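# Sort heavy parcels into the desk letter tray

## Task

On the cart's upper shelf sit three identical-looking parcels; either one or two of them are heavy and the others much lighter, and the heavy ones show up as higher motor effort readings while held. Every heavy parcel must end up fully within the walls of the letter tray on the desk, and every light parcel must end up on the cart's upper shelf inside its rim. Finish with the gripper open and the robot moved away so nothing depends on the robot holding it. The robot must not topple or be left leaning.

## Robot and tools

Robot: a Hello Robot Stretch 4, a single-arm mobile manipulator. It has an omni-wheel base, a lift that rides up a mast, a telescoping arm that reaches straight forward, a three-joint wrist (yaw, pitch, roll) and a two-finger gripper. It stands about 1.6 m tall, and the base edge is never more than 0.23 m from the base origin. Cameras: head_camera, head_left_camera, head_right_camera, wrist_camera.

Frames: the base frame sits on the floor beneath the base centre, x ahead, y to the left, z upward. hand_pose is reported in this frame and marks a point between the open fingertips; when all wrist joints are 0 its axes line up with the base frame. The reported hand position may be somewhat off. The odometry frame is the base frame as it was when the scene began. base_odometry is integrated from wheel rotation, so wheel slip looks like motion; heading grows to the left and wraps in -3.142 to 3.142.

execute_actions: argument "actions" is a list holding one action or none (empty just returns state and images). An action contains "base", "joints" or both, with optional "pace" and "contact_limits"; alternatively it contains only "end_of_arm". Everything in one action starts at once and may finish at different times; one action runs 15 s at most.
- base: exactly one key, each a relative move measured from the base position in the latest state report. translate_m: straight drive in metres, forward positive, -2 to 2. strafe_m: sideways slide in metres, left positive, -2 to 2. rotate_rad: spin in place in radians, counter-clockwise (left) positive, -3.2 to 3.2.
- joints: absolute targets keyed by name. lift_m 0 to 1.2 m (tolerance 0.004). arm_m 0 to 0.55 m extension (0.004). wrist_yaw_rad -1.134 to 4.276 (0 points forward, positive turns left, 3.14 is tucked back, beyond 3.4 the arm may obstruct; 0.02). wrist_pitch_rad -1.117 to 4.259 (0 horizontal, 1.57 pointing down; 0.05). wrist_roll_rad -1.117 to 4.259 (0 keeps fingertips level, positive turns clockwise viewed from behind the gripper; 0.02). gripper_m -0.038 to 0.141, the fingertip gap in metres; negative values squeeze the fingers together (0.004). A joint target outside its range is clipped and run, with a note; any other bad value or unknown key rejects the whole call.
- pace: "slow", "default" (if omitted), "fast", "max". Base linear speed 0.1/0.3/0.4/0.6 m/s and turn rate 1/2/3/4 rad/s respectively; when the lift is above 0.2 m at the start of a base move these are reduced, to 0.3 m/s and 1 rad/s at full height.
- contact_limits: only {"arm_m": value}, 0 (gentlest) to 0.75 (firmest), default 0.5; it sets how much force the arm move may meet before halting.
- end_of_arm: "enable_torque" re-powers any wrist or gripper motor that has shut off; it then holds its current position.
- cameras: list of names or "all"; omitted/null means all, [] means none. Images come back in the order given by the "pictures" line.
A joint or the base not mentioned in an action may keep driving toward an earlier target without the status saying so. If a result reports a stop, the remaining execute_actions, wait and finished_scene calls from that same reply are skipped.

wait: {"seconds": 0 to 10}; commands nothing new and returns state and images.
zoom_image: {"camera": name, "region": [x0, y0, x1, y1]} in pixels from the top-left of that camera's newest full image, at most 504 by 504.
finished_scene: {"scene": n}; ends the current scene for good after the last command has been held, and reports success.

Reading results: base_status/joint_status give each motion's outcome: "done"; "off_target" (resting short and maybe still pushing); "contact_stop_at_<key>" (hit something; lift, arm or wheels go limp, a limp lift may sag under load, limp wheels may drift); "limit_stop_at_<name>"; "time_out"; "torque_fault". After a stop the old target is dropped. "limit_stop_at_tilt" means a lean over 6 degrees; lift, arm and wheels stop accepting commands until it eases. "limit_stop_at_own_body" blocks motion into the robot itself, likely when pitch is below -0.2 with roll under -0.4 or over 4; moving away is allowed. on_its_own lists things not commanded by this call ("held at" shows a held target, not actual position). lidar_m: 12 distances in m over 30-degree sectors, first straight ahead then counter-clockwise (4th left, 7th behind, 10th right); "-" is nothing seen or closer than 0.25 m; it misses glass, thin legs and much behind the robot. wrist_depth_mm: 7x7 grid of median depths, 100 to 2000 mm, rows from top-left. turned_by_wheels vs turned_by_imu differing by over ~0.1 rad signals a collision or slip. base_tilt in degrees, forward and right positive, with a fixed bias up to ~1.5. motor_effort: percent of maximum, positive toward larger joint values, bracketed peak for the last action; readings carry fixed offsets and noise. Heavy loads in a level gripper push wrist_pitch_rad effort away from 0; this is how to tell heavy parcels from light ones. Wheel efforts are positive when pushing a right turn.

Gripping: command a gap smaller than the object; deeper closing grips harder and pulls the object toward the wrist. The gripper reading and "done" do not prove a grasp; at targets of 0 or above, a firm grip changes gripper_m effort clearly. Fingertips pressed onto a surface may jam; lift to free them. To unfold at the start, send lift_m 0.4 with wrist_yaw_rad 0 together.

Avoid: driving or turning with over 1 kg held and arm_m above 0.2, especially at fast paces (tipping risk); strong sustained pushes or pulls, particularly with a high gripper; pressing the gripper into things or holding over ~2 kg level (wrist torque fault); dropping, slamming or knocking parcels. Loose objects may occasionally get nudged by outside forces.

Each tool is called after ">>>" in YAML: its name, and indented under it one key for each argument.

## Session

>>> execute_actions:
  actions: []

Scene clock: 0.00 s.
base_odometry: x=+0.000 y=+0.000 heading=+0.000 (m, m, rad; odometry frame)
turned_by_wheels: +0.000 (rad since the last result)
turned_by_imu: +0.000 (rad since the last result)
base_tilt: forward=+0.4 right=+0.7 (deg)
lidar_m: 2.00 1.64 1.35 1.57 1.43 1.44 1.68 2.09 1.74 1.84 1.85 1.83
base_status: not commanded
joint_positions: lift_m=+0.197 arm_m=-0.001 wrist_yaw_rad=+3.200 wrist_pitch_rad=-0.002 wrist_roll_rad=-0.003 gripper_m=+0.057
joint_status: not commanded
motor_effort: lift_m=+17 arm_m=+0 wrist_yaw_rad=-2 wrist_pitch_rad=-8 wrist_roll_rad=+2 gripper_m=-1 wheel_0=+0 wheel_1=+0 wheel_2=+0 (%)
hand_pose: x=-0.1228 y=+0.0705 z=+0.3756 quat_wxyz=(-0.029, +0.001, -0.001, +1.000) (m; base frame)
wrist_depth_mm: - 139 254 - - - 1863 / - 128 138 - - - 1921 / - 110 137 - - 1863 1464 / - 116 141 - - - 1863 / 138 137 - - - - 1863 / 213 1808 1366 1618 213 1464 1397 / 209 1078 917 160 931 946 960
pictures: head_camera, head_left_camera, head_right_camera, wrist_camera
Images, in order (width x height): head_camera 420x560, head_left_camera 420x672, head_right_camera 420x672, wrist_camera 616x392.

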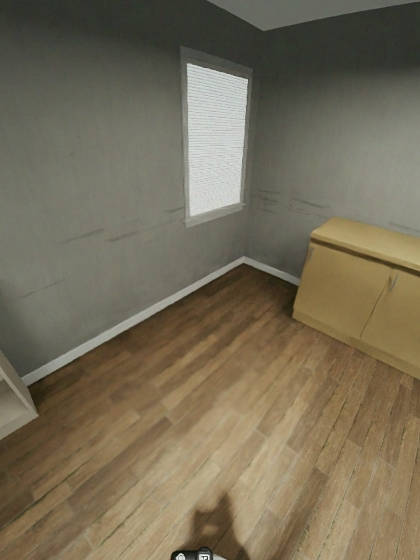

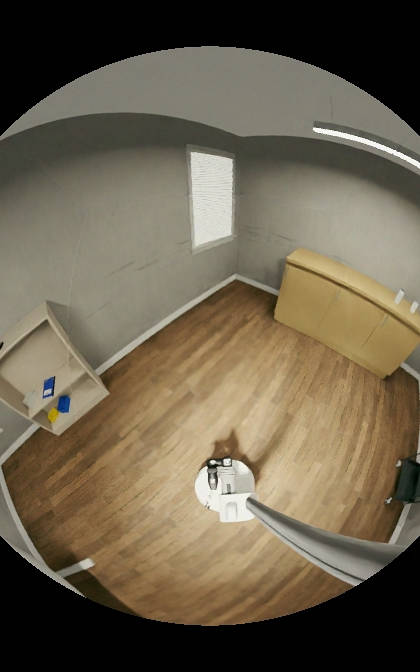

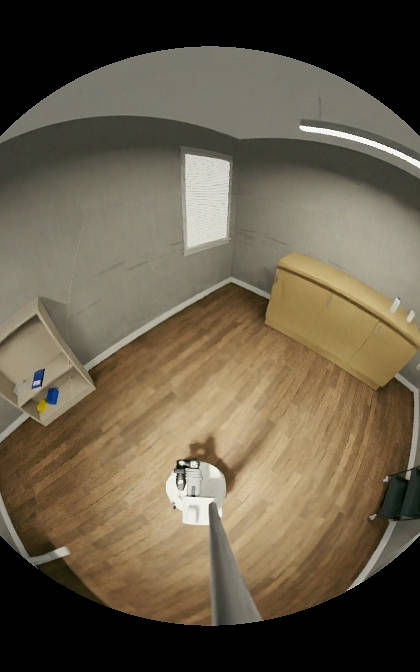

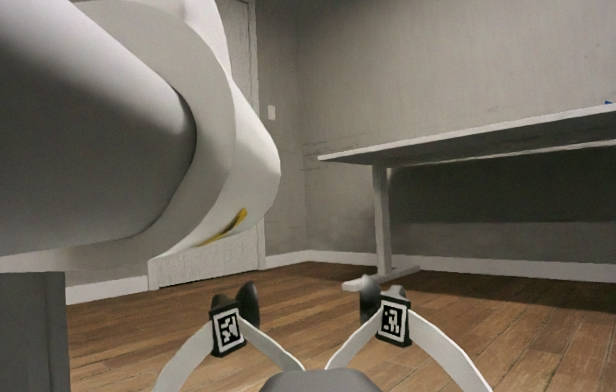

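>>> execute_actions:
  actions:
    - {"base":{"rotate_rad":-1.83},"pace":"fast"}
  cameras: ["head_camera"]

Scene clock: 2.10 s.
base_odometry: x=+0.000 y=+0.000 heading=-1.829 (m, m, rad; odometry frame)
turned_by_wheels: -1.829 (rad since the last result)
turned_by_imu: -1.819 (rad since the last result)
base_tilt: forward=+0.3 right=+0.6 (deg)
lidar_m: 1.70 1.96 1.82 1.87 1.76 1.36 1.42 2.27 1.44 1.51 2.17 2.05
base_status: done
joint_positions: lift_m=+0.197 arm_m=-0.001 wrist_yaw_rad=+3.200 wrist_pitch_rad=-0.002 wrist_roll_rad=-0.003 gripper_m=+0.057
joint_status: not commanded
motor_effort: lift_m=+17(17) arm_m=+0(0) wrist_yaw_rad=-1(1) wrist_pitch_rad=-8(8) wrist_roll_rad=+2(1) gripper_m=-1(1) wheel_0=+5(14) wheel_1=+2(10) wheel_2=+2(10) (%)
hand_pose: x=-0.1228 y=+0.0705 z=+0.3755 quat_wxyz=(-0.029, +0.001, -0.001, +1.000) (m; base frame)
wrist_depth_mm: - 139 254 1921 1756 1576 1430 / - 128 138 1863 1661 1576 1430 / - 110 137 1921 1708 1537 1430 / - 116 140 1863 1661 1576 1397 / 137 137 - 1808 1708 1537 1430 / 213 1708 1366 1537 213 1464 1366 / 209 1078 917 160 931 931 946
pictures: head_camera
Images, in order (width x height): head_camera 420x560.

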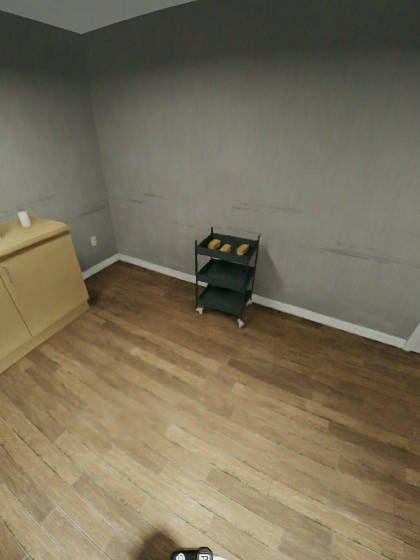

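>>> execute_actions:
  actions:
    - {"base":{"translate_m":1.33},"joints":{"lift_m":1.0,"wrist_yaw_rad":0,"gripper_m":0.082,"wrist_roll_rad":0.4},"pace":"max"}
  cameras: ["head_camera"]

>>> execute_actions:
  actions:
    - {"joints":{"wrist_pitch_rad":1.57,"arm_m":0.3},"pace":"fast"}
  cameras: ["wrist_camera"]

Scene clock: 6.63 s.
base_odometry: x=-0.339 y=-1.286 heading=-1.829 (m, m, rad; odometry frame)
turned_by_wheels: +0.001 (rad since the last result)
turned_by_imu: +0.007 (rad since the last result)
base_tilt: forward=+0.3 right=+0.7 (deg)
lidar_m: 0.45 1.20 1.26 1.29 1.71 2.83 2.66 2.20 2.09 1.32 0.92 0.43
base_status: done
joint_positions: lift_m=+1.000 arm_m=-0.001 wrist_yaw_rad=+0.000 wrist_pitch_rad=-0.003 wrist_roll_rad=+0.400 gripper_m=+0.082
joint_status: all done
motor_effort: lift_m=+21(25) arm_m=-1(1) wrist_yaw_rad=-2(8) wrist_pitch_rad=-8(9) wrist_roll_rad=+3(7) gripper_m=-5(0) wheel_0=+5(11) wheel_1=+2(8) wheel_2=+3(15) (%)
hand_pose: x=+0.4588 y=-0.0874 z=+1.1787 quat_wxyz=(+0.980, +0.198, -0.001, +0.000) (m; base frame)
wrist_depth_mm: 917 809 723 654 603 554 512 / 946 842 750 676 615 564 525 / 991 866 768 691 634 580 535 / 1025 891 788 707 647 591 549 / 1078 931 820 732 668 603 559 / 1118 960 788 759 215 621 574 / 1160 1008 854 732 691 615 585
pictures: head_camera
Images, in order (width x height): head_camera 420x560.

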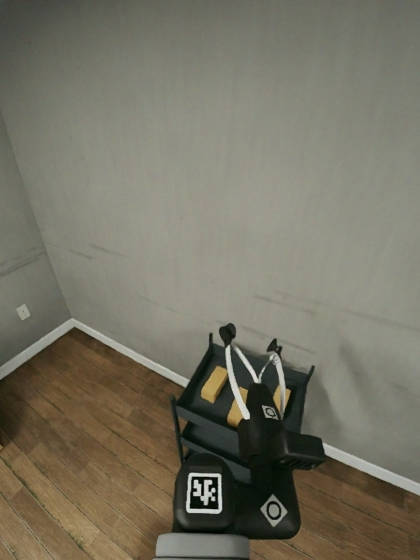

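Scene clock: 8.33 s.
base_odometry: x=-0.339 y=-1.286 heading=-1.829 (m, m, rad; odometry frame)
turned_by_wheels: +0.000 (rad since the last result)
turned_by_imu: +0.000 (rad since the last result)
base_tilt: forward=+0.3 right=+0.6 (deg)
lidar_m: 0.45 1.22 1.26 1.28 1.72 2.84 2.67 2.19 2.09 1.32 0.92 0.44
base_status: not commanded
joint_positions: lift_m=+1.000 arm_m=+0.299 wrist_yaw_rad=+0.000 wrist_pitch_rad=+1.570 wrist_roll_rad=+0.400 gripper_m=+0.082
joint_status: all done
motor_effort: lift_m=+22(21) arm_m=+7(9) wrist_yaw_rad=-2(1) wrist_pitch_rad=-1(2) wrist_roll_rad=+3(3) gripper_m=-2(1) wheel_0=+4(4) wheel_1=+2(2) wheel_2=+2(3) (%)
hand_pose: x=+0.4699 y=-0.0874 z=+0.8894 quat_wxyz=(+0.693, +0.140, +0.693, -0.140) (m; base frame)
wrist_depth_mm: 798 452 455 455 459 462 778 / 1118 424 455 455 407 462 1060 / 1098 415 452 402 449 459 1138 / 1098 445 449 399 452 455 1118 / 1098 433 449 452 452 455 1138 / 1078 1098 1098 1118 214 1118 1098 / 1060 1078 1078 878 891 1118 1098
pictures: wrist_camera
Images, in order (width x height): wrist_camera 616x392.

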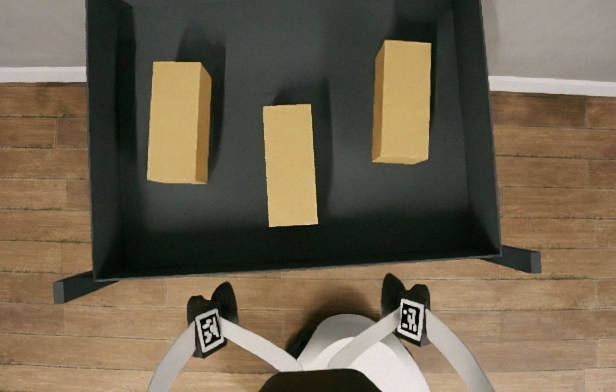

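>>> execute_actions:
  actions:
    - {"base":{"strafe_m":0.073},"joints":{"lift_m":0.87,"arm_m":0.478,"wrist_roll_rad":0.44},"pace":"fast"}
  cameras: ["wrist_camera"]

Scene clock: 10.20 s.
base_odometry: x=-0.269 y=-1.305 heading=-1.829 (m, m, rad; odometry frame)
turned_by_wheels: +0.000 (rad since the last result)
turned_by_imu: +0.001 (rad since the last result)
base_tilt: forward=+0.3 right=+0.7 (deg)
lidar_m: 0.47 1.24 1.20 1.23 1.61 2.79 2.68 2.28 2.16 1.39 0.95 0.45
base_status: done
joint_positions: lift_m=+0.870 arm_m=+0.477 wrist_yaw_rad=+0.000 wrist_pitch_rad=+1.570 wrist_roll_rad=+0.439 gripper_m=+0.082
joint_status: all done
motor_effort: lift_m=+14(19) arm_m=+7(8) wrist_yaw_rad=-2(2) wrist_pitch_rad=-1(3) wrist_roll_rad=+4(5) gripper_m=-1(5) wheel_0=-4(12) wheel_1=+2(12) wheel_2=+0(1) (%)
hand_pose: x=+0.6479 y=-0.0874 z=+0.7601 quat_wxyz=(+0.690, +0.154, +0.690, -0.154) (m; base frame)
wrist_depth_mm: 517 484 462 301 297 301 307 / 723 732 322 324 325 329 329 / 976 976 320 324 324 327 327 / 960 976 320 271 324 325 325 / 960 976 319 268 322 272 324 / 960 960 270 268 215 270 324 / 960 960 307 267 317 270 324
pictures: wrist_camera
Images, in order (width x height): wrist_camera 616x392.

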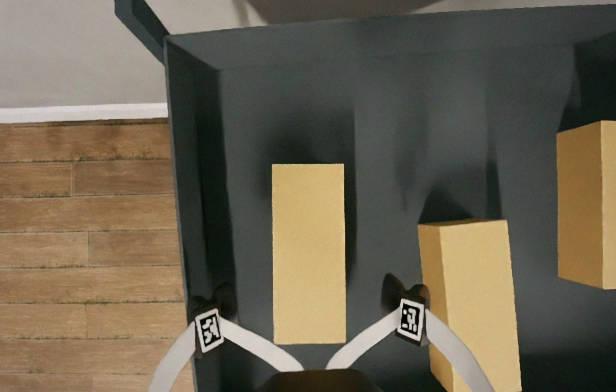

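>>> execute_actions:
  actions:
    - {"base":{"strafe_m":-0.008},"joints":{"lift_m":0.8,"arm_m":0.494}}
  cameras: ["wrist_camera"]

>>> execute_actions:
  actions:
    - {"joints":{"gripper_m":0.01}}
  cameras: []

>>> execute_actions:
  actions:
    - {"joints":{"lift_m":0.81}}
  cameras: []

>>> wait:
  seconds: 0.2

Scene clock: 11.93 s.
base_odometry: x=-0.276 y=-1.303 heading=-1.829 (m, m, rad; odometry frame)
turned_by_wheels: +0.000 (rad since the last result)
turned_by_imu: +0.001 (rad since the last result)
base_tilt: forward=+0.3 right=+0.7 (deg)
lidar_m: 0.48 1.26 1.18 1.23 1.61 2.80 2.66 2.29 2.15 1.40 0.98 0.46
base_status: done
joint_positions: lift_m=+0.800 arm_m=+0.493 wrist_yaw_rad=+0.000 wrist_pitch_rad=+1.570 wrist_roll_rad=+0.439 gripper_m=+0.082
joint_status: all done
motor_effort: lift_m=+14(13) arm_m=+7(7) wrist_yaw_rad=+0(2) wrist_pitch_rad=-2(3) wrist_roll_rad=+3(3) gripper_m=-2(2) wheel_0=+6(11) wheel_1=-5(8) wheel_2=+0(1) (%)
hand_pose: x=+0.6638 y=-0.0874 z=+0.6901 quat_wxyz=(+0.690, +0.154, +0.690, -0.154) (m; base frame)
wrist_depth_mm: 484 201 215 225 236 251 258 / 676 235 253 254 256 257 258 / 904 249 252 253 254 256 257 / 904 239 251 200 253 254 256 / 891 232 250 199 252 253 255 / 891 891 236 198 200 208 202 / 878 891 247 196 249 200 200
pictures: wrist_camera
Images, in order (width x height): wrist_camera 616x392.

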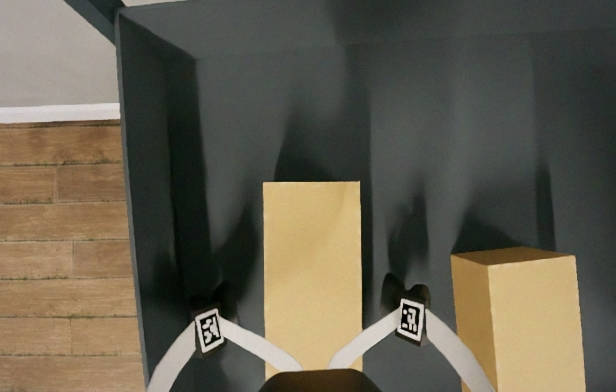

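Scene clock: 13.43 s.
base_odometry: x=-0.276 y=-1.303 heading=-1.829 (m, m, rad; odometry frame)
turned_by_wheels: +0.000 (rad since the last result)
turned_by_imu: +0.000 (rad since the last result)
base_tilt: forward=+0.4 right=+0.7 (deg)
lidar_m: 0.46 1.24 1.19 1.23 1.61 2.80 2.65 2.29 2.16 1.35 0.95 0.46
base_status: not commanded
joint_positions: lift_m=+0.800 arm_m=+0.493 wrist_yaw_rad=+0.000 wrist_pitch_rad=+1.570 wrist_roll_rad=+0.440 gripper_m=+0.011
joint_status: all done
motor_effort: lift_m=+15(14) arm_m=+7(7) wrist_yaw_rad=-1(1) wrist_pitch_rad=-3(3) wrist_roll_rad=+4(3) gripper_m=-26(25) wheel_0=+6(6) wheel_1=-5(5) wheel_2=+0(0) (%)
hand_pose: x=+0.6638 y=-0.0874 z=+0.6900 quat_wxyz=(+0.690, +0.154, +0.690, -0.154) (m; base frame)
wrist_depth_mm: 484 201 215 227 237 252 257 / 676 234 252 252 254 255 256 / 891 247 250 251 253 254 256 / 904 239 250 189 252 254 254 / 891 230 248 187 251 251 254 / 891 891 238 186 191 207 200 / 878 891 226 185 249 198 200
pictures: none
No camera images: the call's "cameras" was empty. Leave "cameras" out to get every camera's image.

Scene clock: 14.10 s.
base_odometry: x=-0.276 y=-1.303 heading=-1.829 (m, m, rad; odometry frame)
turned_by_wheels: +0.000 (rad since the last result)
turned_by_imu: +0.000 (rad since the last result)
base_tilt: forward=+0.4 right=+0.7 (deg)
lidar_m: 0.48 1.24 1.20 1.23 1.60 2.81 2.68 2.29 2.16 1.39 0.96 0.46
base_status: not commanded
joint_positions: lift_m=+0.810 arm_m=+0.493 wrist_yaw_rad=+0.000 wrist_pitch_rad=+1.570 wrist_roll_rad=+0.440 gripper_m=+0.011
joint_status: all done
motor_effort: lift_m=+24(24) arm_m=+7(7) wrist_yaw_rad=-2(1) wrist_pitch_rad=-3(3) wrist_roll_rad=+3(3) gripper_m=-23(23) wheel_0=+6(6) wheel_1=-4(4) wheel_2=+0(0) (%)
hand_pose: x=+0.6638 y=-0.0874 z=+0.6992 quat_wxyz=(+0.690, +0.154, +0.690, -0.154) (m; base frame)
wrist_depth_mm: 484 206 219 227 237 252 267 / 676 257 262 263 263 265 266 / 904 250 259 262 263 264 265 / 904 904 258 189 262 263 264 / 904 917 257 187 259 257 263 / 904 891 238 186 191 209 209 / 904 891 226 185 257 208 208
pictures: none
No camera images: the call's "cameras" was empty. Leave "cameras" out to get every camera's image.

Scene clock: 14.30 s.
base_odometry: x=-0.276 y=-1.303 heading=-1.829 (m, m, rad; odometry frame)
turned_by_wheels: +0.000 (rad since the last result)
turned_by_imu: +0.000 (rad since the last result)
base_tilt: forward=+0.4 right=+0.6 (deg)
lidar_m: 0.47 1.23 1.20 1.23 1.58 2.80 2.66 2.27 2.16 1.34 0.97 0.47
base_status: not commanded
joint_positions: lift_m=+0.810 arm_m=+0.493 wrist_yaw_rad=+0.000 wrist_pitch_rad=+1.570 wrist_roll_rad=+0.440 gripper_m=+0.011
joint_status: all done
motor_effort: lift_m=+24(24) arm_m=+8(7) wrist_yaw_rad=-2(1) wrist_pitch_rad=-2(3) wrist_roll_rad=+3(3) gripper_m=-21(23) wheel_0=+6(6) wheel_1=-5(4) wheel_2=+0(0) (%)
hand_pose: x=+0.6638 y=-0.0874 z=+0.6992 quat_wxyz=(+0.690, +0.154, +0.690, -0.154) (m; base frame)
wrist_depth_mm: 488 207 219 227 237 252 267 / 676 258 260 263 264 265 267 / 917 249 259 262 263 265 265 / 904 904 258 189 262 264 264 / 904 891 257 187 260 256 263 / 891 904 238 186 191 209 210 / 891 891 226 184 257 208 209
wait: 0.20 s; no rest
pictures: head_camera, head_left_camera, head_right_camera, wrist_camera
Images, in order (width x height): head_camera 420x560, head_left_camera 420x672, head_right_camera 420x672, wrist_camera 616x392.

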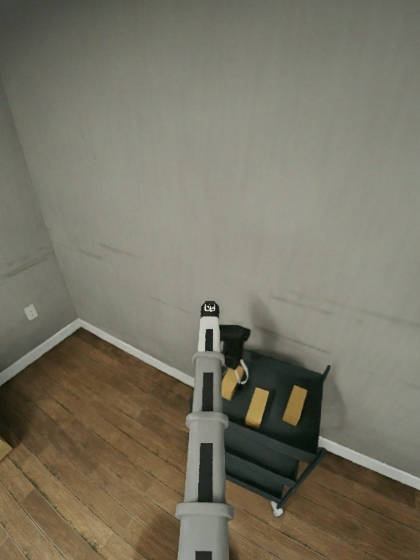

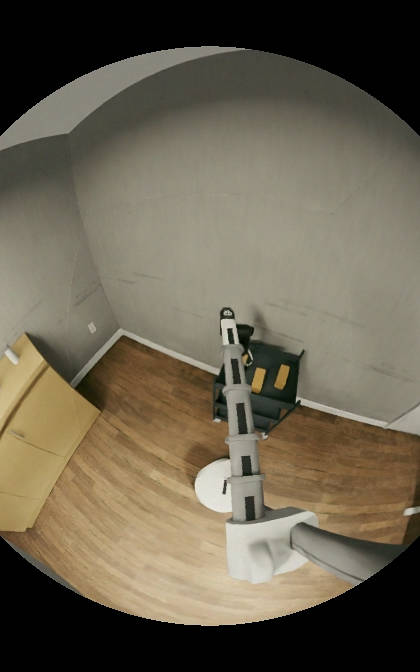

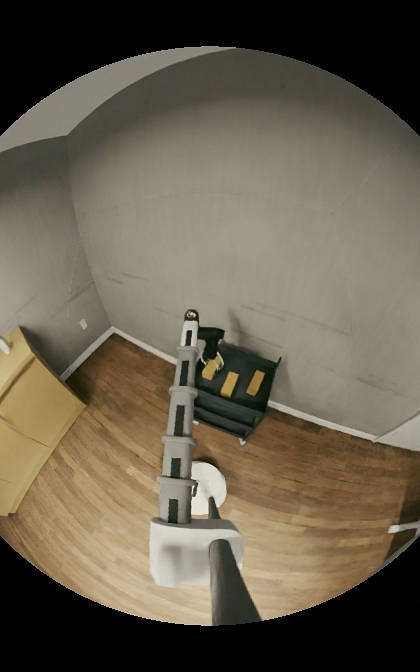

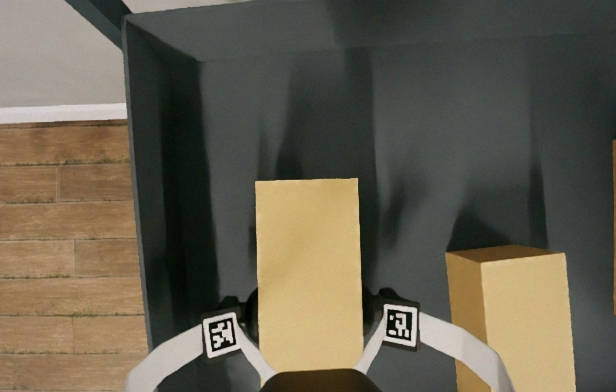

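>>> execute_actions:
  actions:
    - {"joints":{"lift_m":0.95},"pace":"fast"}
  cameras: []

>>> execute_actions:
  actions:
    - {"base":{"rotate_rad":-2.41},"joints":{"arm_m":0,"wrist_pitch_rad":0.9,"wrist_roll_rad":0},"pace":"fast"}
  cameras: ["head_camera"]

Scene clock: 16.23 s.
base_odometry: x=-0.276 y=-1.303 heading=-1.829 (m, m, rad; odometry frame)
turned_by_wheels: +0.000 (rad since the last result)
turned_by_imu: +0.001 (rad since the last result)
base_tilt: forward=+0.4 right=+0.6 (deg)
lidar_m: 0.47 1.22 1.19 1.22 1.63 2.80 2.66 2.28 2.12 1.38 0.97 0.44
base_status: not commanded
joint_positions: lift_m=+0.950 arm_m=+0.493 wrist_yaw_rad=+0.000 wrist_pitch_rad=+1.570 wrist_roll_rad=+0.440 gripper_m=+0.011
joint_status: all done
motor_effort: lift_m=+23(26) arm_m=+7(7) wrist_yaw_rad=-2(1) wrist_pitch_rad=-2(3) wrist_roll_rad=+4(3) gripper_m=-23(21) wheel_0=+6(6) wheel_1=-5(4) wheel_2=+0(0) (%)
hand_pose: x=+0.6638 y=-0.0874 z=+0.8393 quat_wxyz=(+0.690, +0.154, +0.690, -0.154) (m; base frame)
wrist_depth_mm: 484 488 496 504 504 504 539 / 683 699 609 404 407 407 407 / 1042 1060 402 399 404 407 413 / 1025 1042 399 189 402 404 355 / 1042 1042 397 187 399 402 351 / 1025 1025 353 186 191 402 402 / 1042 1025 357 184 347 347 402
pictures: none
No camera images: the call's "cameras" was empty. Leave "cameras" out to get every camera's image.

Scene clock: 18.90 s.
base_odometry: x=-0.276 y=-1.303 heading=+2.046 (m, m, rad; odometry frame)
turned_by_wheels: -2.409 (rad since the last result)
turned_by_imu: -2.396 (rad since the last result)
base_tilt: forward=+0.3 right=+0.7 (deg)
lidar_m: 2.14 2.13 1.14 0.47 0.46 0.50 1.56 1.22 1.32 2.06 2.65 2.75
base_status: done
joint_positions: lift_m=+0.950 arm_m=+0.001 wrist_yaw_rad=+0.000 wrist_pitch_rad=+0.904 wrist_roll_rad=+0.000 gripper_m=+0.010
joint_status: all done
motor_effort: lift_m=+23(23) arm_m=-8(9) wrist_yaw_rad=-1(5) wrist_pitch_rad=-14(12) wrist_roll_rad=+0(4) gripper_m=-22(24) wheel_0=+8(10) wheel_1=+4(10) wheel_2=+4(10) (%)
hand_pose: x=+0.3506 y=-0.0875 z=+0.9010 quat_wxyz=(+0.900, +0.000, +0.437, +0.000) (m; base frame)
wrist_depth_mm: - - - - - - - / 1983 1921 1921 1863 1863 1921 1863 / 1661 1661 1661 1661 1661 1618 1618 / 1464 1464 1464 189 1430 1397 1397 / 1281 1308 1281 187 1281 1281 1255 / 1160 1182 1118 186 191 1138 1118 / 1060 1042 1008 185 1025 1008 1025
pictures: head_camera
Images, in order (width x height): head_camera 420x560.

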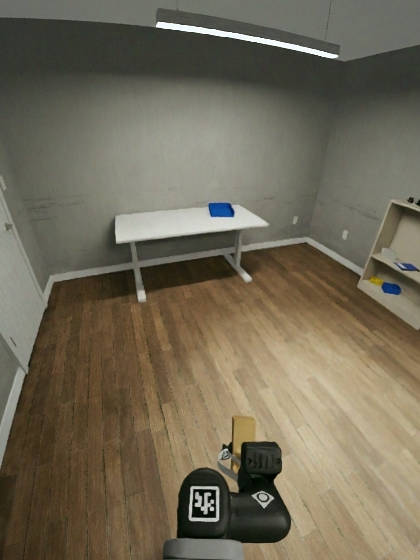

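>>> execute_actions:
  actions:
    - {"base":{"translate_m":1.9},"joints":{"lift_m":1.02},"pace":"max"}
  cameras: ["head_left_camera","wrist_camera"]

Scene clock: 25.73 s.
base_odometry: x=-1.146 y=+0.387 heading=+2.046 (m, m, rad; odometry frame)
turned_by_wheels: +0.001 (rad since the last result)
turned_by_imu: +0.009 (rad since the last result)
base_tilt: forward=+0.4 right=+0.7 (deg)
lidar_m: 0.33 0.34 0.39 0.63 1.54 1.77 2.02 3.00 2.68 1.85 0.87 0.44
base_status: done
joint_positions: lift_m=+1.020 arm_m=+0.001 wrist_yaw_rad=+0.000 wrist_pitch_rad=+0.904 wrist_roll_rad=+0.000 gripper_m=+0.010
joint_status: all done
motor_effort: lift_m=+23(26) arm_m=-7(7) wrist_yaw_rad=-1(0) wrist_pitch_rad=-14(17) wrist_roll_rad=+0(0) gripper_m=-20(23) wheel_0=+6(14) wheel_1=+2(9) wheel_2=-1(12) (%)
hand_pose: x=+0.3505 y=-0.0874 z=+0.9711 quat_wxyz=(+0.900, +0.000, +0.437, +0.000) (m; base frame)
wrist_depth_mm: 778 866 904 878 1008 1336 1537 / 809 820 809 798 798 1464 1808 / 699 699 691 668 676 683 1708 / 609 609 597 189 597 597 597 / 544 539 539 187 530 544 1336 / 480 480 462 186 191 1229 1205 / 442 439 424 185 1098 1060 1098
pictures: head_left_camera, wrist_camera
Images, in order (width x height): head_left_camera 420x672, wrist_camera 616x392.

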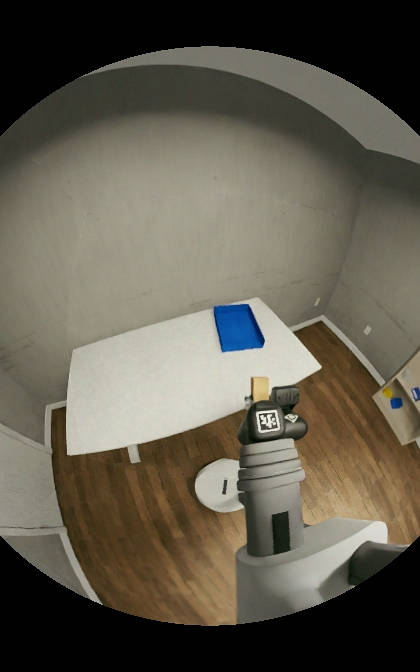

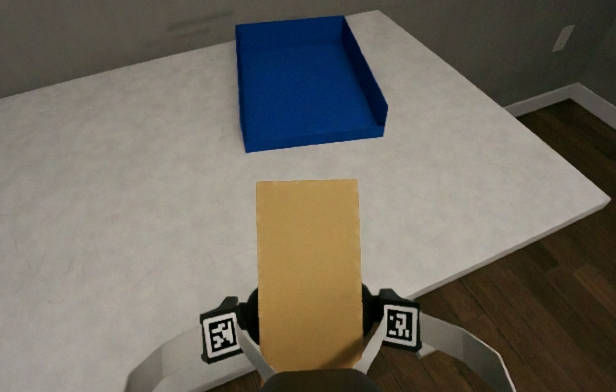

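>>> execute_actions:
  actions:
    - {"base":{"translate_m":0.25},"joints":{"lift_m":0.96,"arm_m":0.55,"wrist_pitch_rad":1.57,"wrist_roll_rad":-0.12},"pace":"fast"}
  cameras: ["head_right_camera","wrist_camera"]

Scene clock: 28.77 s.
base_odometry: x=-1.261 y=+0.609 heading=+2.047 (m, m, rad; odometry frame)
turned_by_wheels: +0.001 (rad since the last result)
turned_by_imu: +0.002 (rad since the last result)
base_tilt: forward=+0.3 right=+0.7 (deg)
lidar_m: 0.25 0.25 0.25 0.25 1.65 1.89 2.23 3.23 2.58 1.80 0.28 0.25
base_status: done
joint_positions: lift_m=+0.960 arm_m=+0.548 wrist_yaw_rad=+0.000 wrist_pitch_rad=+1.570 wrist_roll_rad=-0.120 gripper_m=+0.011
joint_status: all done
motor_effort: lift_m=+15(18) arm_m=+7(8) wrist_yaw_rad=-2(1) wrist_pitch_rad=-2(9) wrist_roll_rad=+2(2) gripper_m=-22(23) wheel_0=+4(6) wheel_1=+3(10) wheel_2=+0(13) (%)
hand_pose: x=+0.7192 y=-0.0874 z=+0.8499 quat_wxyz=(+0.706, -0.042, +0.706, +0.042) (m; base frame)
wrist_depth_mm: 322 364 379 359 357 362 362 / 366 353 353 355 357 357 359 / 347 349 349 353 353 355 357 / 347 349 349 189 353 353 355 / 347 349 347 187 349 353 355 / 345 347 312 186 191 351 353 / 343 345 304 185 347 322 353
pictures: head_right_camera, wrist_camera
Images, in order (width x height): head_right_camera 420x672, wrist_camera 616x392.

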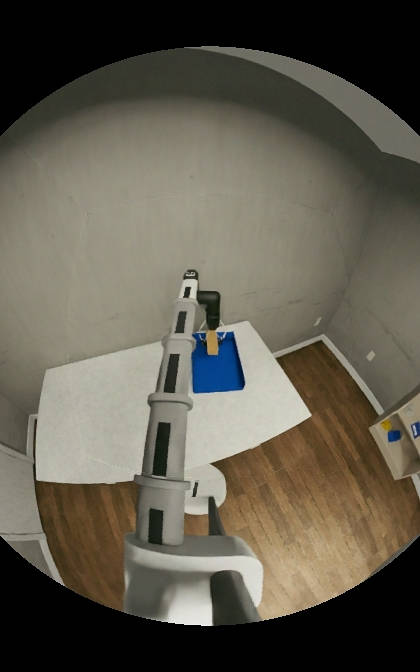

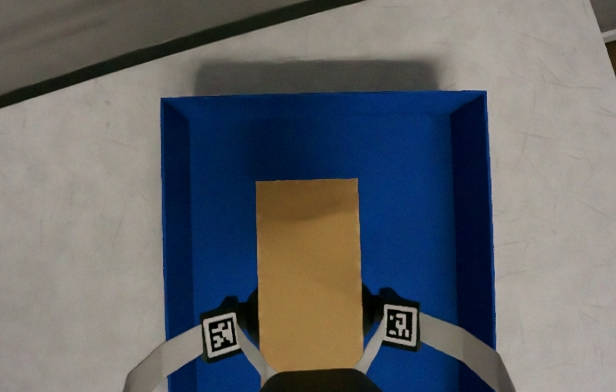

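>>> execute_actions:
  actions:
    - {"base":{"strafe_m":0.025},"joints":{"lift_m":0.863}}
  cameras: ["wrist_camera"]

>>> execute_actions:
  actions:
    - {"joints":{"gripper_m":0.078}}
  cameras: []

>>> execute_actions:
  actions:
    - {"joints":{"lift_m":0.94},"pace":"fast"}
  cameras: ["wrist_camera"]

Scene clock: 30.70 s.
base_odometry: x=-1.283 y=+0.597 heading=+2.047 (m, m, rad; odometry frame)
turned_by_wheels: +0.000 (rad since the last result)
turned_by_imu: +0.001 (rad since the last result)
base_tilt: forward=+0.4 right=+0.7 (deg)
lidar_m: 0.25 0.25 0.25 0.25 1.63 1.83 2.25 3.25 2.60 1.82 0.30 0.25
base_status: done
joint_positions: lift_m=+0.863 arm_m=+0.548 wrist_yaw_rad=+0.000 wrist_pitch_rad=+1.570 wrist_roll_rad=-0.120 gripper_m=+0.011
joint_status: all done
motor_effort: lift_m=+15(15) arm_m=+7(7) wrist_yaw_rad=-2(3) wrist_pitch_rad=-2(2) wrist_roll_rad=+2(2) gripper_m=-23(22) wheel_0=-4(12) wheel_1=+2(11) wheel_2=+0(1) (%)
hand_pose: x=+0.7191 y=-0.0874 z=+0.7530 quat_wxyz=(+0.706, -0.042, +0.706, +0.042) (m; base frame)
wrist_depth_mm: 279 257 258 259 260 260 263 / 255 255 244 250 254 257 236 / 255 253 253 254 256 256 244 / 253 253 252 189 254 256 246 / 252 251 251 187 253 254 247 / 250 251 236 186 191 253 254 / 249 250 232 185 251 252 252
pictures: wrist_camera
Images, in order (width x height): wrist_camera 616x392.

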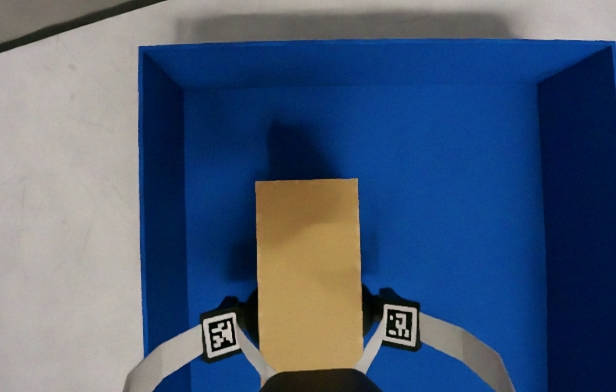

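Scene clock: 32.17 s.
base_odometry: x=-1.283 y=+0.597 heading=+2.047 (m, m, rad; odometry frame)
turned_by_wheels: +0.000 (rad since the last result)
turned_by_imu: +0.000 (rad since the last result)
base_tilt: forward=+0.4 right=+0.7 (deg)
lidar_m: 0.25 0.25 0.25 0.25 1.64 1.84 2.26 3.24 2.59 1.82 0.28 0.25
base_status: not commanded
joint_positions: lift_m=+0.863 arm_m=+0.548 wrist_yaw_rad=+0.000 wrist_pitch_rad=+1.570 wrist_roll_rad=-0.120 gripper_m=+0.078
joint_status: all done
motor_effort: lift_m=+15(15) arm_m=+7(7) wrist_yaw_rad=-2(2) wrist_pitch_rad=-2(2) wrist_roll_rad=+1(1) gripper_m=-1(23) wheel_0=-4(4) wheel_1=+2(2) wheel_2=+0(0) (%)
hand_pose: x=+0.7191 y=-0.0874 z=+0.7530 quat_wxyz=(+0.706, -0.042, +0.706, +0.042) (m; base frame)
wrist_depth_mm: 286 258 259 260 262 264 264 / 256 256 242 249 253 256 235 / 255 255 255 255 256 258 244 / 254 254 253 203 255 256 245 / 252 253 252 202 254 256 247 / 251 251 237 201 213 254 254 / 250 251 249 199 253 253 254
pictures: none
No camera images: the call's "cameras" was empty. Leave "cameras" out to get every camera's image.

Scene clock: 33.23 s.
base_odometry: x=-1.283 y=+0.597 heading=+2.047 (m, m, rad; odometry frame)
turned_by_wheels: +0.000 (rad since the last result)
turned_by_imu: +0.000 (rad since the last result)
base_tilt: forward=+0.4 right=+0.7 (deg)
lidar_m: 0.25 0.25 0.25 0.25 1.64 1.84 2.27 3.24 2.61 1.79 0.28 0.25
base_status: not commanded
joint_positions: lift_m=+0.940 arm_m=+0.548 wrist_yaw_rad=+0.000 wrist_pitch_rad=+1.570 wrist_roll_rad=-0.120 gripper_m=+0.078
joint_status: all done
motor_effort: lift_m=+22(24) arm_m=+7(7) wrist_yaw_rad=-2(1) wrist_pitch_rad=-2(2) wrist_roll_rad=+1(1) gripper_m=-1(1) wheel_0=-4(4) wheel_1=+2(2) wheel_2=+0(0) (%)
hand_pose: x=+0.7191 y=-0.0874 z=+0.8294 quat_wxyz=(+0.706, -0.042, +0.706, +0.042) (m; base frame)
wrist_depth_mm: 307 347 364 336 338 340 342 / 349 334 334 334 338 340 342 / 332 332 330 332 336 334 340 / 329 330 329 330 332 332 338 / 329 329 329 278 330 332 336 / 325 327 267 276 213 330 334 / 325 327 325 276 327 303 332
pictures: wrist_camera
Images, in order (width x height): wrist_camera 616x392.

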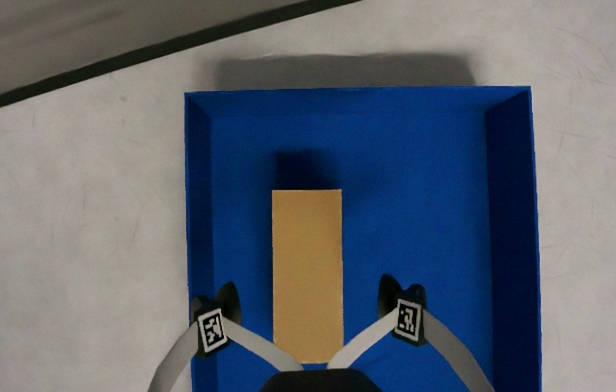

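>>> execute_actions:
  actions:
    - {"base":{"translate_m":-2.0},"joints":{"arm_m":0.2,"wrist_roll_rad":0.39,"gripper_m":0.082},"pace":"max"}
  cameras: []

>>> execute_actions:
  actions:
    - {"base":{"rotate_rad":2.446},"joints":{"arm_m":0.45,"lift_m":0.96},"pace":"max"}
  cameras: ["wrist_camera"]

Scene clock: 40.93 s.
base_odometry: x=-0.367 y=-1.181 heading=+2.046 (m, m, rad; odometry frame)
turned_by_wheels: +0.000 (rad since the last result)
turned_by_imu: -0.006 (rad since the last result)
base_tilt: forward=+0.3 right=+0.6 (deg)
lidar_m: 1.98 1.96 1.20 0.95 0.50 0.55 1.63 1.36 1.51 2.81 2.56 2.76
base_status: done
joint_positions: lift_m=+0.940 arm_m=+0.201 wrist_yaw_rad=+0.000 wrist_pitch_rad=+1.570 wrist_roll_rad=+0.390 gripper_m=+0.082
joint_status: all done
motor_effort: lift_m=+22(22) arm_m=-7(8) wrist_yaw_rad=+0(3) wrist_pitch_rad=-2(3) wrist_roll_rad=+3(7) gripper_m=-2(1) wheel_0=-5(14) wheel_1=-3(8) wheel_2=+2(13) (%)
hand_pose: x=+0.3724 y=-0.0874 z=+0.8294 quat_wxyz=(+0.694, +0.137, +0.693, -0.137) (m; base frame)
wrist_depth_mm: 1060 1060 1060 1078 1078 1078 1098 / 1060 1042 1060 1078 1078 1060 1098 / 1060 1042 1042 1060 1060 1060 1078 / 1025 1042 1042 1060 1060 1060 1060 / 1042 1025 1042 1042 1060 1060 1060 / 1025 1042 1042 931 214 1060 1060 / 1025 1025 1025 831 831 1042 1060
pictures: none
No camera images: the call's "cameras" was empty. Leave "cameras" out to get every camera's image.

Scene clock: 43.60 s.
base_odometry: x=-0.367 y=-1.181 heading=-1.792 (m, m, rad; odometry frame)
turned_by_wheels: +2.445 (rad since the last result)
turned_by_imu: +2.433 (rad since the last result)
base_tilt: forward=+0.4 right=+0.7 (deg)
lidar_m: 0.51 1.33 1.34 1.40 1.90 2.76 2.59 2.09 2.00 1.35 0.99 0.50
base_status: done
joint_positions: lift_m=+0.960 arm_m=+0.449 wrist_yaw_rad=+0.000 wrist_pitch_rad=+1.570 wrist_roll_rad=+0.390 gripper_m=+0.082
joint_status: all done
motor_effort: lift_m=+21(23) arm_m=+6(7) wrist_yaw_rad=-2(3) wrist_pitch_rad=-1(0) wrist_roll_rad=+3(2) gripper_m=-3(0) wheel_0=-6(15) wheel_1=-4(8) wheel_2=-1(13) (%)
hand_pose: x=+0.6202 y=-0.0874 z=+0.8495 quat_wxyz=(+0.694, +0.137, +0.693, -0.137) (m; base frame)
wrist_depth_mm: 683 397 402 407 410 399 615 / 960 410 413 415 418 421 831 / 1060 407 413 413 370 407 1098 / 1060 404 407 359 362 415 1078 / 1060 407 407 359 413 413 1078 / 1042 404 379 407 215 404 1078 / 691 1042 1042 345 1060 1078 1078
pictures: wrist_camera
Images, in order (width x height): wrist_camera 616x392.

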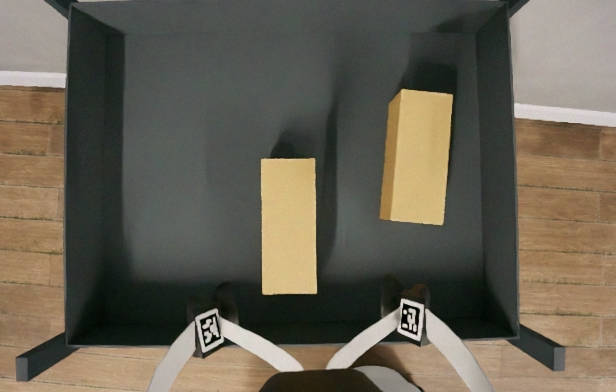

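>>> execute_actions:
  actions:
    - {"joints":{"lift_m":0.8,"arm_m":0.491}}
  cameras: ["wrist_camera"]

>>> execute_actions:
  actions:
    - {"joints":{"gripper_m":0.01}}
  cameras: []

>>> execute_actions:
  actions:
    - {"joints":{"lift_m":0.81}}
  cameras: []

Scene clock: 46.17 s.
base_odometry: x=-0.367 y=-1.181 heading=-1.792 (m, m, rad; odometry frame)
turned_by_wheels: +0.000 (rad since the last result)
turned_by_imu: +0.001 (rad since the last result)
base_tilt: forward=+0.4 right=+0.6 (deg)
lidar_m: 0.52 1.34 1.35 1.40 1.88 2.76 2.61 2.09 2.00 1.36 0.98 0.50
base_status: not commanded
joint_positions: lift_m=+0.800 arm_m=+0.490 wrist_yaw_rad=+0.000 wrist_pitch_rad=+1.570 wrist_roll_rad=+0.390 gripper_m=+0.082
joint_status: all done
motor_effort: lift_m=+13(19) arm_m=+7(7) wrist_yaw_rad=-1(2) wrist_pitch_rad=-2(2) wrist_roll_rad=+3(3) gripper_m=-1(1) wheel_0=-6(6) wheel_1=-4(4) wheel_2=-1(1) (%)
hand_pose: x=+0.6608 y=-0.0874 z=+0.6901 quat_wxyz=(+0.694, +0.137, +0.693, -0.137) (m; base frame)
wrist_depth_mm: 251 253 253 255 257 258 259 / 250 252 254 254 255 256 206 / 249 251 253 253 254 228 204 / 248 250 250 200 253 221 203 / 247 248 250 200 252 214 202 / 245 248 247 199 199 252 254 / 244 246 248 196 250 251 251
pictures: wrist_camera
Images, in order (width x height): wrist_camera 616x392.

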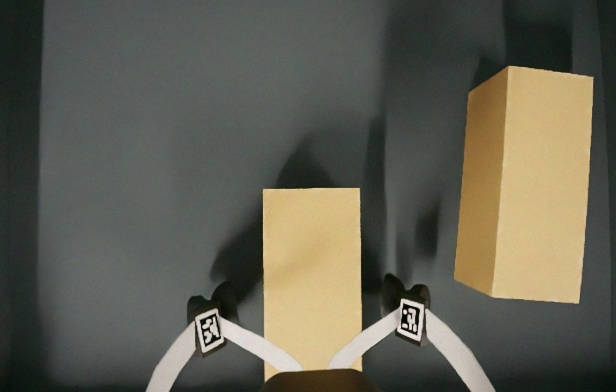

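Scene clock: 47.67 s.
base_odometry: x=-0.367 y=-1.181 heading=-1.792 (m, m, rad; odometry frame)
turned_by_wheels: +0.000 (rad since the last result)
turned_by_imu: +0.000 (rad since the last result)
base_tilt: forward=+0.3 right=+0.7 (deg)
lidar_m: 0.52 1.33 1.34 1.38 1.87 2.78 2.60 2.10 2.00 1.37 0.98 0.50
base_status: not commanded
joint_positions: lift_m=+0.800 arm_m=+0.490 wrist_yaw_rad=+0.000 wrist_pitch_rad=+1.570 wrist_roll_rad=+0.390 gripper_m=+0.010
joint_status: all done
motor_effort: lift_m=+13(13) arm_m=+7(7) wrist_yaw_rad=-1(2) wrist_pitch_rad=-2(2) wrist_roll_rad=+3(3) gripper_m=-18(21) wheel_0=-6(6) wheel_1=-4(4) wheel_2=-1(1) (%)
hand_pose: x=+0.6608 y=-0.0874 z=+0.6901 quat_wxyz=(+0.694, +0.137, +0.693, -0.137) (m; base frame)
wrist_depth_mm: 251 253 254 255 257 258 259 / 250 251 252 254 255 256 205 / 248 250 251 253 255 228 204 / 248 249 250 187 253 221 203 / 246 248 249 186 252 214 202 / 246 247 248 186 191 251 252 / 245 245 246 185 249 251 253
pictures: none
No camera images: the call's "cameras" was empty. Leave "cameras" out to get every camera's image.

Scene clock: 48.33 s.
base_odometry: x=-0.367 y=-1.181 heading=-1.792 (m, m, rad; odometry frame)
turned_by_wheels: +0.000 (rad since the last result)
turned_by_imu: +0.000 (rad since the last result)
base_tilt: forward=+0.3 right=+0.7 (deg)
lidar_m: 0.52 1.33 1.36 1.38 1.92 2.78 2.60 2.08 1.99 1.35 0.98 0.50
base_status: not commanded
joint_positions: lift_m=+0.810 arm_m=+0.490 wrist_yaw_rad=+0.000 wrist_pitch_rad=+1.570 wrist_roll_rad=+0.390 gripper_m=+0.010
joint_status: all done
motor_effort: lift_m=+23(23) arm_m=+8(8) wrist_yaw_rad=-1(2) wrist_pitch_rad=-2(2) wrist_roll_rad=+3(3) gripper_m=-25(21) wheel_0=-6(6) wheel_1=-4(4) wheel_2=-2(1) (%)
hand_pose: x=+0.6608 y=-0.0874 z=+0.6993 quat_wxyz=(+0.694, +0.137, +0.693, -0.137) (m; base frame)
wrist_depth_mm: 260 262 263 265 266 267 268 / 259 259 263 264 265 265 214 / 258 259 260 262 263 228 213 / 257 258 259 187 263 221 212 / 256 257 258 187 262 215 211 / 254 256 257 186 191 262 262 / 253 255 255 185 258 259 263
pictures: none
No camera images: the call's "cameras" was empty. Leave "cameras" out to get every camera's image.

>>> execute_actions:
  actions:
    - {"joints":{"lift_m":0.8,"gripper_m":0.08}}
  cameras: []

>>> execute_actions:
  actions:
    - {"joints":{"lift_m":0.86},"pace":"fast"}
  cameras: []

>>> execute_actions:
  actions:
    - {"base":{"strafe_m":-0.144},"joints":{"arm_m":0.499,"wrist_roll_rad":0.47},"pace":"fast"}
  cameras: ["wrist_camera"]

Scene clock: 50.47 s.
base_odometry: x=-0.367 y=-1.181 heading=-1.792 (m, m, rad; odometry frame)
turned_by_wheels: +0.000 (rad since the last result)
turned_by_imu: +0.001 (rad since the last result)
base_tilt: forward=+0.3 right=+0.7 (deg)
lidar_m: 0.54 1.35 1.34 1.39 1.88 2.77 2.61 2.07 2.00 1.37 0.99 0.49
base_status: not commanded
joint_positions: lift_m=+0.800 arm_m=+0.490 wrist_yaw_rad=+0.000 wrist_pitch_rad=+1.570 wrist_roll_rad=+0.390 gripper_m=+0.080
joint_status: all done
motor_effort: lift_m=+14(21) arm_m=+7(7) wrist_yaw_rad=-3(1) wrist_pitch_rad=-2(2) wrist_roll_rad=+4(3) gripper_m=-4(21) wheel_0=-6(6) wheel_1=-4(4) wheel_2=-2(1) (%)
hand_pose: x=+0.6608 y=-0.0874 z=+0.6901 quat_wxyz=(+0.694, +0.137, +0.693, -0.137) (m; base frame)
wrist_depth_mm: 252 252 253 255 257 258 259 / 250 252 253 255 256 257 205 / 249 251 251 253 254 228 204 / 249 250 250 200 253 221 203 / 247 248 250 199 252 215 202 / 246 247 247 199 200 251 253 / 245 245 247 196 249 251 252
pictures: none
No camera images: the call's "cameras" was empty. Leave "cameras" out to get every camera's image.

Scene clock: 51.43 s.
base_odometry: x=-0.367 y=-1.181 heading=-1.792 (m, m, rad; odometry frame)
turned_by_wheels: +0.000 (rad since the last result)
turned_by_imu: +0.000 (rad since the last result)
base_tilt: forward=+0.4 right=+0.7 (deg)
lidar_m: 0.52 1.33 1.35 1.40 1.90 2.76 2.61 2.08 1.98 1.36 0.99 0.52
base_status: not commanded
joint_positions: lift_m=+0.860 arm_m=+0.490 wrist_yaw_rad=+0.000 wrist_pitch_rad=+1.570 wrist_roll_rad=+0.390 gripper_m=+0.080
joint_status: all done
motor_effort: lift_m=+22(23) arm_m=+7(7) wrist_yaw_rad=-1(1) wrist_pitch_rad=-2(2) wrist_roll_rad=+3(3) gripper_m=+1(3) wheel_0=-6(6) wheel_1=-4(4) wheel_2=-1(1) (%)
hand_pose: x=+0.6608 y=-0.0874 z=+0.7494 quat_wxyz=(+0.694, +0.137, +0.693, -0.137) (m; base frame)
wrist_depth_mm: 291 312 314 315 315 322 306 / 291 310 312 315 317 319 312 / 291 309 310 312 314 264 314 / 291 309 310 258 312 263 310 / 290 307 307 259 312 260 312 / 287 306 306 257 215 310 310 / 286 303 304 256 309 310 309
pictures: none
No camera images: the call's "cameras" was empty. Leave "cameras" out to get every camera's image.

Scene clock: 52.93 s.
base_odometry: x=-0.508 y=-1.149 heading=-1.792 (m, m, rad; odometry frame)
turned_by_wheels: +0.000 (rad since the last result)
turned_by_imu: +0.000 (rad since the last result)
base_tilt: forward=+0.4 right=+0.7 (deg)
lidar_m: 0.48 0.62 1.48 1.52 2.04 2.65 2.65 1.97 1.88 1.27 0.91 0.69
base_status: done
joint_positions: lift_m=+0.860 arm_m=+0.498 wrist_yaw_rad=+0.000 wrist_pitch_rad=+1.570 wrist_roll_rad=+0.469 gripper_m=+0.080
joint_status: all done
motor_effort: lift_m=+22(22) arm_m=+7(6) wrist_yaw_rad=-1(2) wrist_pitch_rad=-2(2) wrist_roll_rad=+3(5) gripper_m=-2(2) wheel_0=+4(20) wheel_1=+0(13) wheel_2=+0(0) (%)
hand_pose: x=+0.6688 y=-0.0874 z=+0.7494 quat_wxyz=(+0.688, +0.164, +0.687, -0.164) (m; base frame)
wrist_depth_mm: 418 421 424 430 404 430 455 / 496 294 293 301 278 634 634 / 307 309 310 312 314 976 991 / 306 307 310 260 312 991 991 / 304 306 309 258 312 976 991 / 304 263 289 257 215 976 976 / 301 253 304 255 309 960 976
pictures: wrist_camera
Images, in order (width x height): wrist_camera 616x392.

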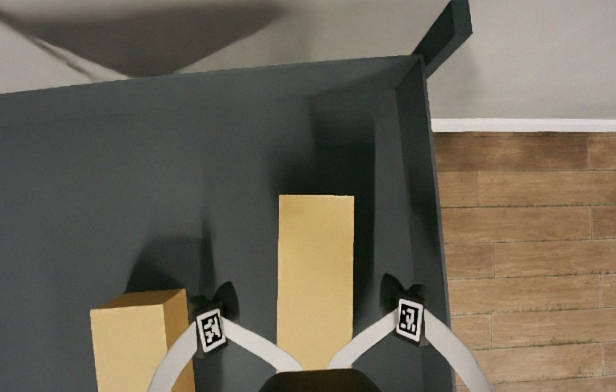

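Slight arm retract centres it both ways.

>>> execute_actions:
  actions:
    - {"joints":{"lift_m":0.8,"arm_m":0.488}}
  cameras: ["wrist_camera"]

>>> execute_actions:
  actions:
    - {"joints":{"gripper_m":0.01}}
  cameras: []

>>> execute_actions:
  actions:
    - {"joints":{"lift_m":0.81}}
  cameras: []

Scene clock: 54.53 s.
base_odometry: x=-0.508 y=-1.149 heading=-1.792 (m, m, rad; odometry frame)
turned_by_wheels: +0.000 (rad since the last result)
turned_by_imu: +0.000 (rad since the last result)
base_tilt: forward=+0.3 right=+0.6 (deg)
lidar_m: 0.46 0.61 1.47 1.52 2.06 2.63 2.64 1.98 1.86 1.27 0.89 0.66
base_status: not commanded
joint_positions: lift_m=+0.800 arm_m=+0.489 wrist_yaw_rad=+0.000 wrist_pitch_rad=+1.570 wrist_roll_rad=+0.469 gripper_m=+0.080
joint_status: all done
motor_effort: lift_m=+13(20) arm_m=-7(9) wrist_yaw_rad=-1(2) wrist_pitch_rad=-2(2) wrist_roll_rad=+3(3) gripper_m=-4(4) wheel_0=+4(4) wheel_1=+0(0) wheel_2=+0(0) (%)
hand_pose: x=+0.6604 y=-0.0874 z=+0.6901 quat_wxyz=(+0.688, +0.165, +0.687, -0.164) (m; base frame)
wrist_depth_mm: 203 206 211 212 216 445 469 / 248 251 253 254 256 603 654 / 249 250 252 253 255 917 931 / 248 249 251 200 253 917 931 / 247 248 249 199 252 931 917 / 245 247 247 198 199 233 917 / 195 195 247 196 251 241 917
pictures: wrist_camera
Images, in order (width x height): wrist_camera 616x392.

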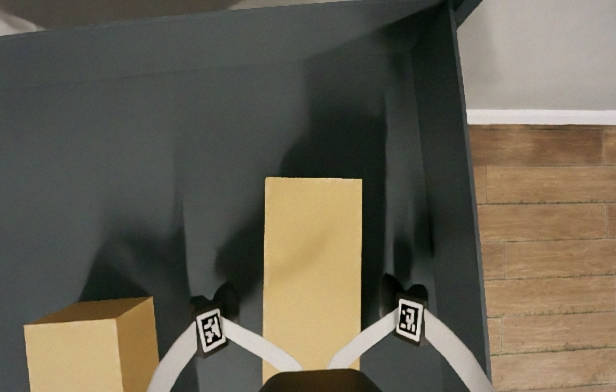

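Scene clock: 56.03 s.
base_odometry: x=-0.508 y=-1.149 heading=-1.792 (m, m, rad; odometry frame)
turned_by_wheels: +0.000 (rad since the last result)
turned_by_imu: +0.000 (rad since the last result)
base_tilt: forward=+0.4 right=+0.6 (deg)
lidar_m: 0.47 0.61 1.48 1.53 2.04 2.63 2.63 2.00 1.88 1.28 0.91 0.66
base_status: not commanded
joint_positions: lift_m=+0.800 arm_m=+0.489 wrist_yaw_rad=+0.000 wrist_pitch_rad=+1.570 wrist_roll_rad=+0.469 gripper_m=+0.010
joint_status: all done
motor_effort: lift_m=+13(13) arm_m=-8(7) wrist_yaw_rad=-1(1) wrist_pitch_rad=-2(2) wrist_roll_rad=+3(3) gripper_m=-23(25) wheel_0=+4(4) wheel_1=+0(0) wheel_2=+0(0) (%)
hand_pose: x=+0.6604 y=-0.0874 z=+0.6901 quat_wxyz=(+0.688, +0.165, +0.687, -0.164) (m; base frame)
wrist_depth_mm: 204 206 212 211 216 445 473 / 248 250 252 254 255 603 661 / 249 250 252 253 254 917 931 / 247 249 250 188 253 931 917 / 247 248 249 187 252 917 931 / 245 247 248 186 191 232 917 / 195 195 246 185 250 203 917
pictures: none
No camera images: the call's "cameras" was empty. Leave "cameras" out to get every camera's image.

Scene clock: 56.70 s.
base_odometry: x=-0.508 y=-1.149 heading=-1.792 (m, m, rad; odometry frame)
turned_by_wheels: +0.000 (rad since the last result)
turned_by_imu: +0.000 (rad since the last result)
base_tilt: forward=+0.4 right=+0.7 (deg)
lidar_m: 0.44 0.62 1.48 1.53 2.06 2.65 2.67 1.96 1.86 1.28 0.89 0.64
base_status: not commanded
joint_positions: lift_m=+0.810 arm_m=+0.489 wrist_yaw_rad=+0.000 wrist_pitch_rad=+1.570 wrist_roll_rad=+0.469 gripper_m=+0.010
joint_status: all done
motor_effort: lift_m=+23(22) arm_m=-7(7) wrist_yaw_rad=-2(1) wrist_pitch_rad=-3(2) wrist_roll_rad=+3(3) gripper_m=-19(20) wheel_0=+4(4) wheel_1=+0(0) wheel_2=+0(0) (%)
hand_pose: x=+0.6604 y=-0.0874 z=+0.6993 quat_wxyz=(+0.688, +0.165, +0.687, -0.164) (m; base frame)
wrist_depth_mm: 394 216 225 224 221 445 473 / 249 259 262 263 264 661 661 / 258 259 260 263 263 946 931 / 256 258 259 188 262 931 946 / 255 256 258 187 262 931 931 / 253 251 256 186 191 917 931 / 203 204 255 185 258 220 917
pictures: none
No camera images: the call's "cameras" was empty. Leave "cameras" out to get every camera's image.

Light too.

>>> execute_actions:
  actions:
    - {"joints":{"lift_m":0.8,"gripper_m":0.078}}
  cameras: []

>>> execute_actions:
  actions:
    - {"joints":{"lift_m":0.92},"pace":"fast"}
  cameras: []

>>> execute_actions:
  actions:
    - {"base":{"translate_m":-0.2},"joints":{"lift_m":1.0,"arm_m":0.15},"pace":"max"}
  cameras: ["head_camera"]

>>> finished_scene:
  scene: 2

Scene clock: 58.57 s.
base_odometry: x=-0.508 y=-1.149 heading=-1.792 (m, m, rad; odometry frame)
turned_by_wheels: +0.000 (rad since the last result)
turned_by_imu: +0.001 (rad since the last result)
base_tilt: forward=+0.4 right=+0.6 (deg)
lidar_m: 0.45 0.61 1.48 1.52 2.04 2.66 2.66 1.97 1.88 1.26 0.91 0.65
base_status: not commanded
joint_positions: lift_m=+0.800 arm_m=+0.489 wrist_yaw_rad=+0.000 wrist_pitch_rad=+1.570 wrist_roll_rad=+0.469 gripper_m=+0.078
joint_status: all done
motor_effort: lift_m=+14(21) arm_m=-8(7) wrist_yaw_rad=-2(1) wrist_pitch_rad=-2(2) wrist_roll_rad=+4(4) gripper_m=-3(21) wheel_0=+4(4) wheel_1=+0(0) wheel_2=+0(0) (%)
hand_pose: x=+0.6604 y=-0.0874 z=+0.6901 quat_wxyz=(+0.688, +0.165, +0.687, -0.164) (m; base frame)
wrist_depth_mm: 203 206 212 211 215 442 473 / 249 251 252 255 255 603 654 / 249 251 252 253 254 931 931 / 248 250 250 200 253 931 917 / 247 248 250 199 251 917 917 / 245 247 248 199 199 232 917 / 195 195 247 196 250 241 904
pictures: none
No camera images: the call's "cameras" was empty. Leave "cameras" out to get every camera's image.

Scene clock: 59.83 s.
base_odometry: x=-0.508 y=-1.149 heading=-1.792 (m, m, rad; odometry frame)
turned_by_wheels: +0.000 (rad since the last result)
turned_by_imu: +0.000 (rad since the last result)
base_tilt: forward=+0.4 right=+0.7 (deg)
lidar_m: 0.46 0.62 1.47 1.53 2.06 2.64 2.68 1.98 1.83 1.27 0.91 0.66
base_status: not commanded
joint_positions: lift_m=+0.920 arm_m=+0.489 wrist_yaw_rad=+0.000 wrist_pitch_rad=+1.570 wrist_roll_rad=+0.469 gripper_m=+0.078
joint_status: all done
motor_effort: lift_m=+22(24) arm_m=-7(7) wrist_yaw_rad=-1(1) wrist_pitch_rad=-2(2) wrist_roll_rad=+4(4) gripper_m=-4(5) wheel_0=+4(4) wheel_1=+0(0) wheel_2=+0(0) (%)
hand_pose: x=+0.6604 y=-0.0874 z=+0.8094 quat_wxyz=(+0.688, +0.165, +0.687, -0.164) (m; base frame)
wrist_depth_mm: 433 433 442 442 445 445 469 / 580 569 539 375 375 661 654 / 366 370 370 373 375 1060 1060 / 366 368 366 370 373 1042 1042 / 364 364 368 319 370 1042 1042 / 359 314 312 317 212 1042 1042 / 359 312 357 364 368 1025 1025
pictures: none
No camera images: the call's "cameras" was empty. Leave "cameras" out to get every camera's image.

Scene clock: 61.70 s.
base_odometry: x=-0.464 y=-0.954 heading=-1.792 (m, m, rad; odometry frame)
turned_by_wheels: -0.001 (rad since the last result)
turned_by_imu: -0.001 (rad since the last result)
base_tilt: forward=+0.3 right=+0.7 (deg)
lidar_m: 0.65 0.83 1.57 1.62 2.16 2.43 2.48 1.86 1.78 1.53 1.09 1.02
base_status: done
joint_positions: lift_m=+1.000 arm_m=+0.151 wrist_yaw_rad=+0.000 wrist_pitch_rad=+1.570 wrist_roll_rad=+0.470 gripper_m=+0.078
joint_status: all done
motor_effort: lift_m=+21(25) arm_m=-7(8) wrist_yaw_rad=-1(2) wrist_pitch_rad=-2(3) wrist_roll_rad=+3(3) gripper_m=-3(1) wheel_0=-6(9) wheel_1=-3(7) wheel_2=+0(14) (%)
hand_pose: x=+0.3223 y=-0.0874 z=+0.8895 quat_wxyz=(+0.688, +0.165, +0.687, -0.165) (m; base frame)
wrist_depth_mm: 715 723 991 1138 1138 1138 1138 / 707 715 976 1138 1138 1138 1138 / 1098 1098 1098 1118 1138 1118 1138 / 1098 1098 1098 1118 1118 1138 1138 / 1098 1118 1098 1118 1118 1118 1098 / 1078 1098 1098 891 213 1118 1118 / 1060 1098 1098 878 891 1098 1118
pictures: head_camera
Images, in order (width x height): head_camera 420x560.

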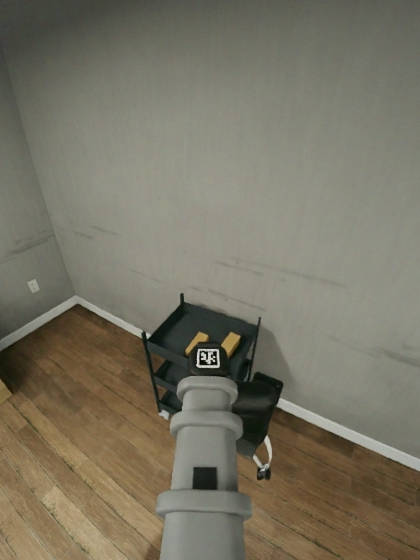

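The scene is finished: the task was done.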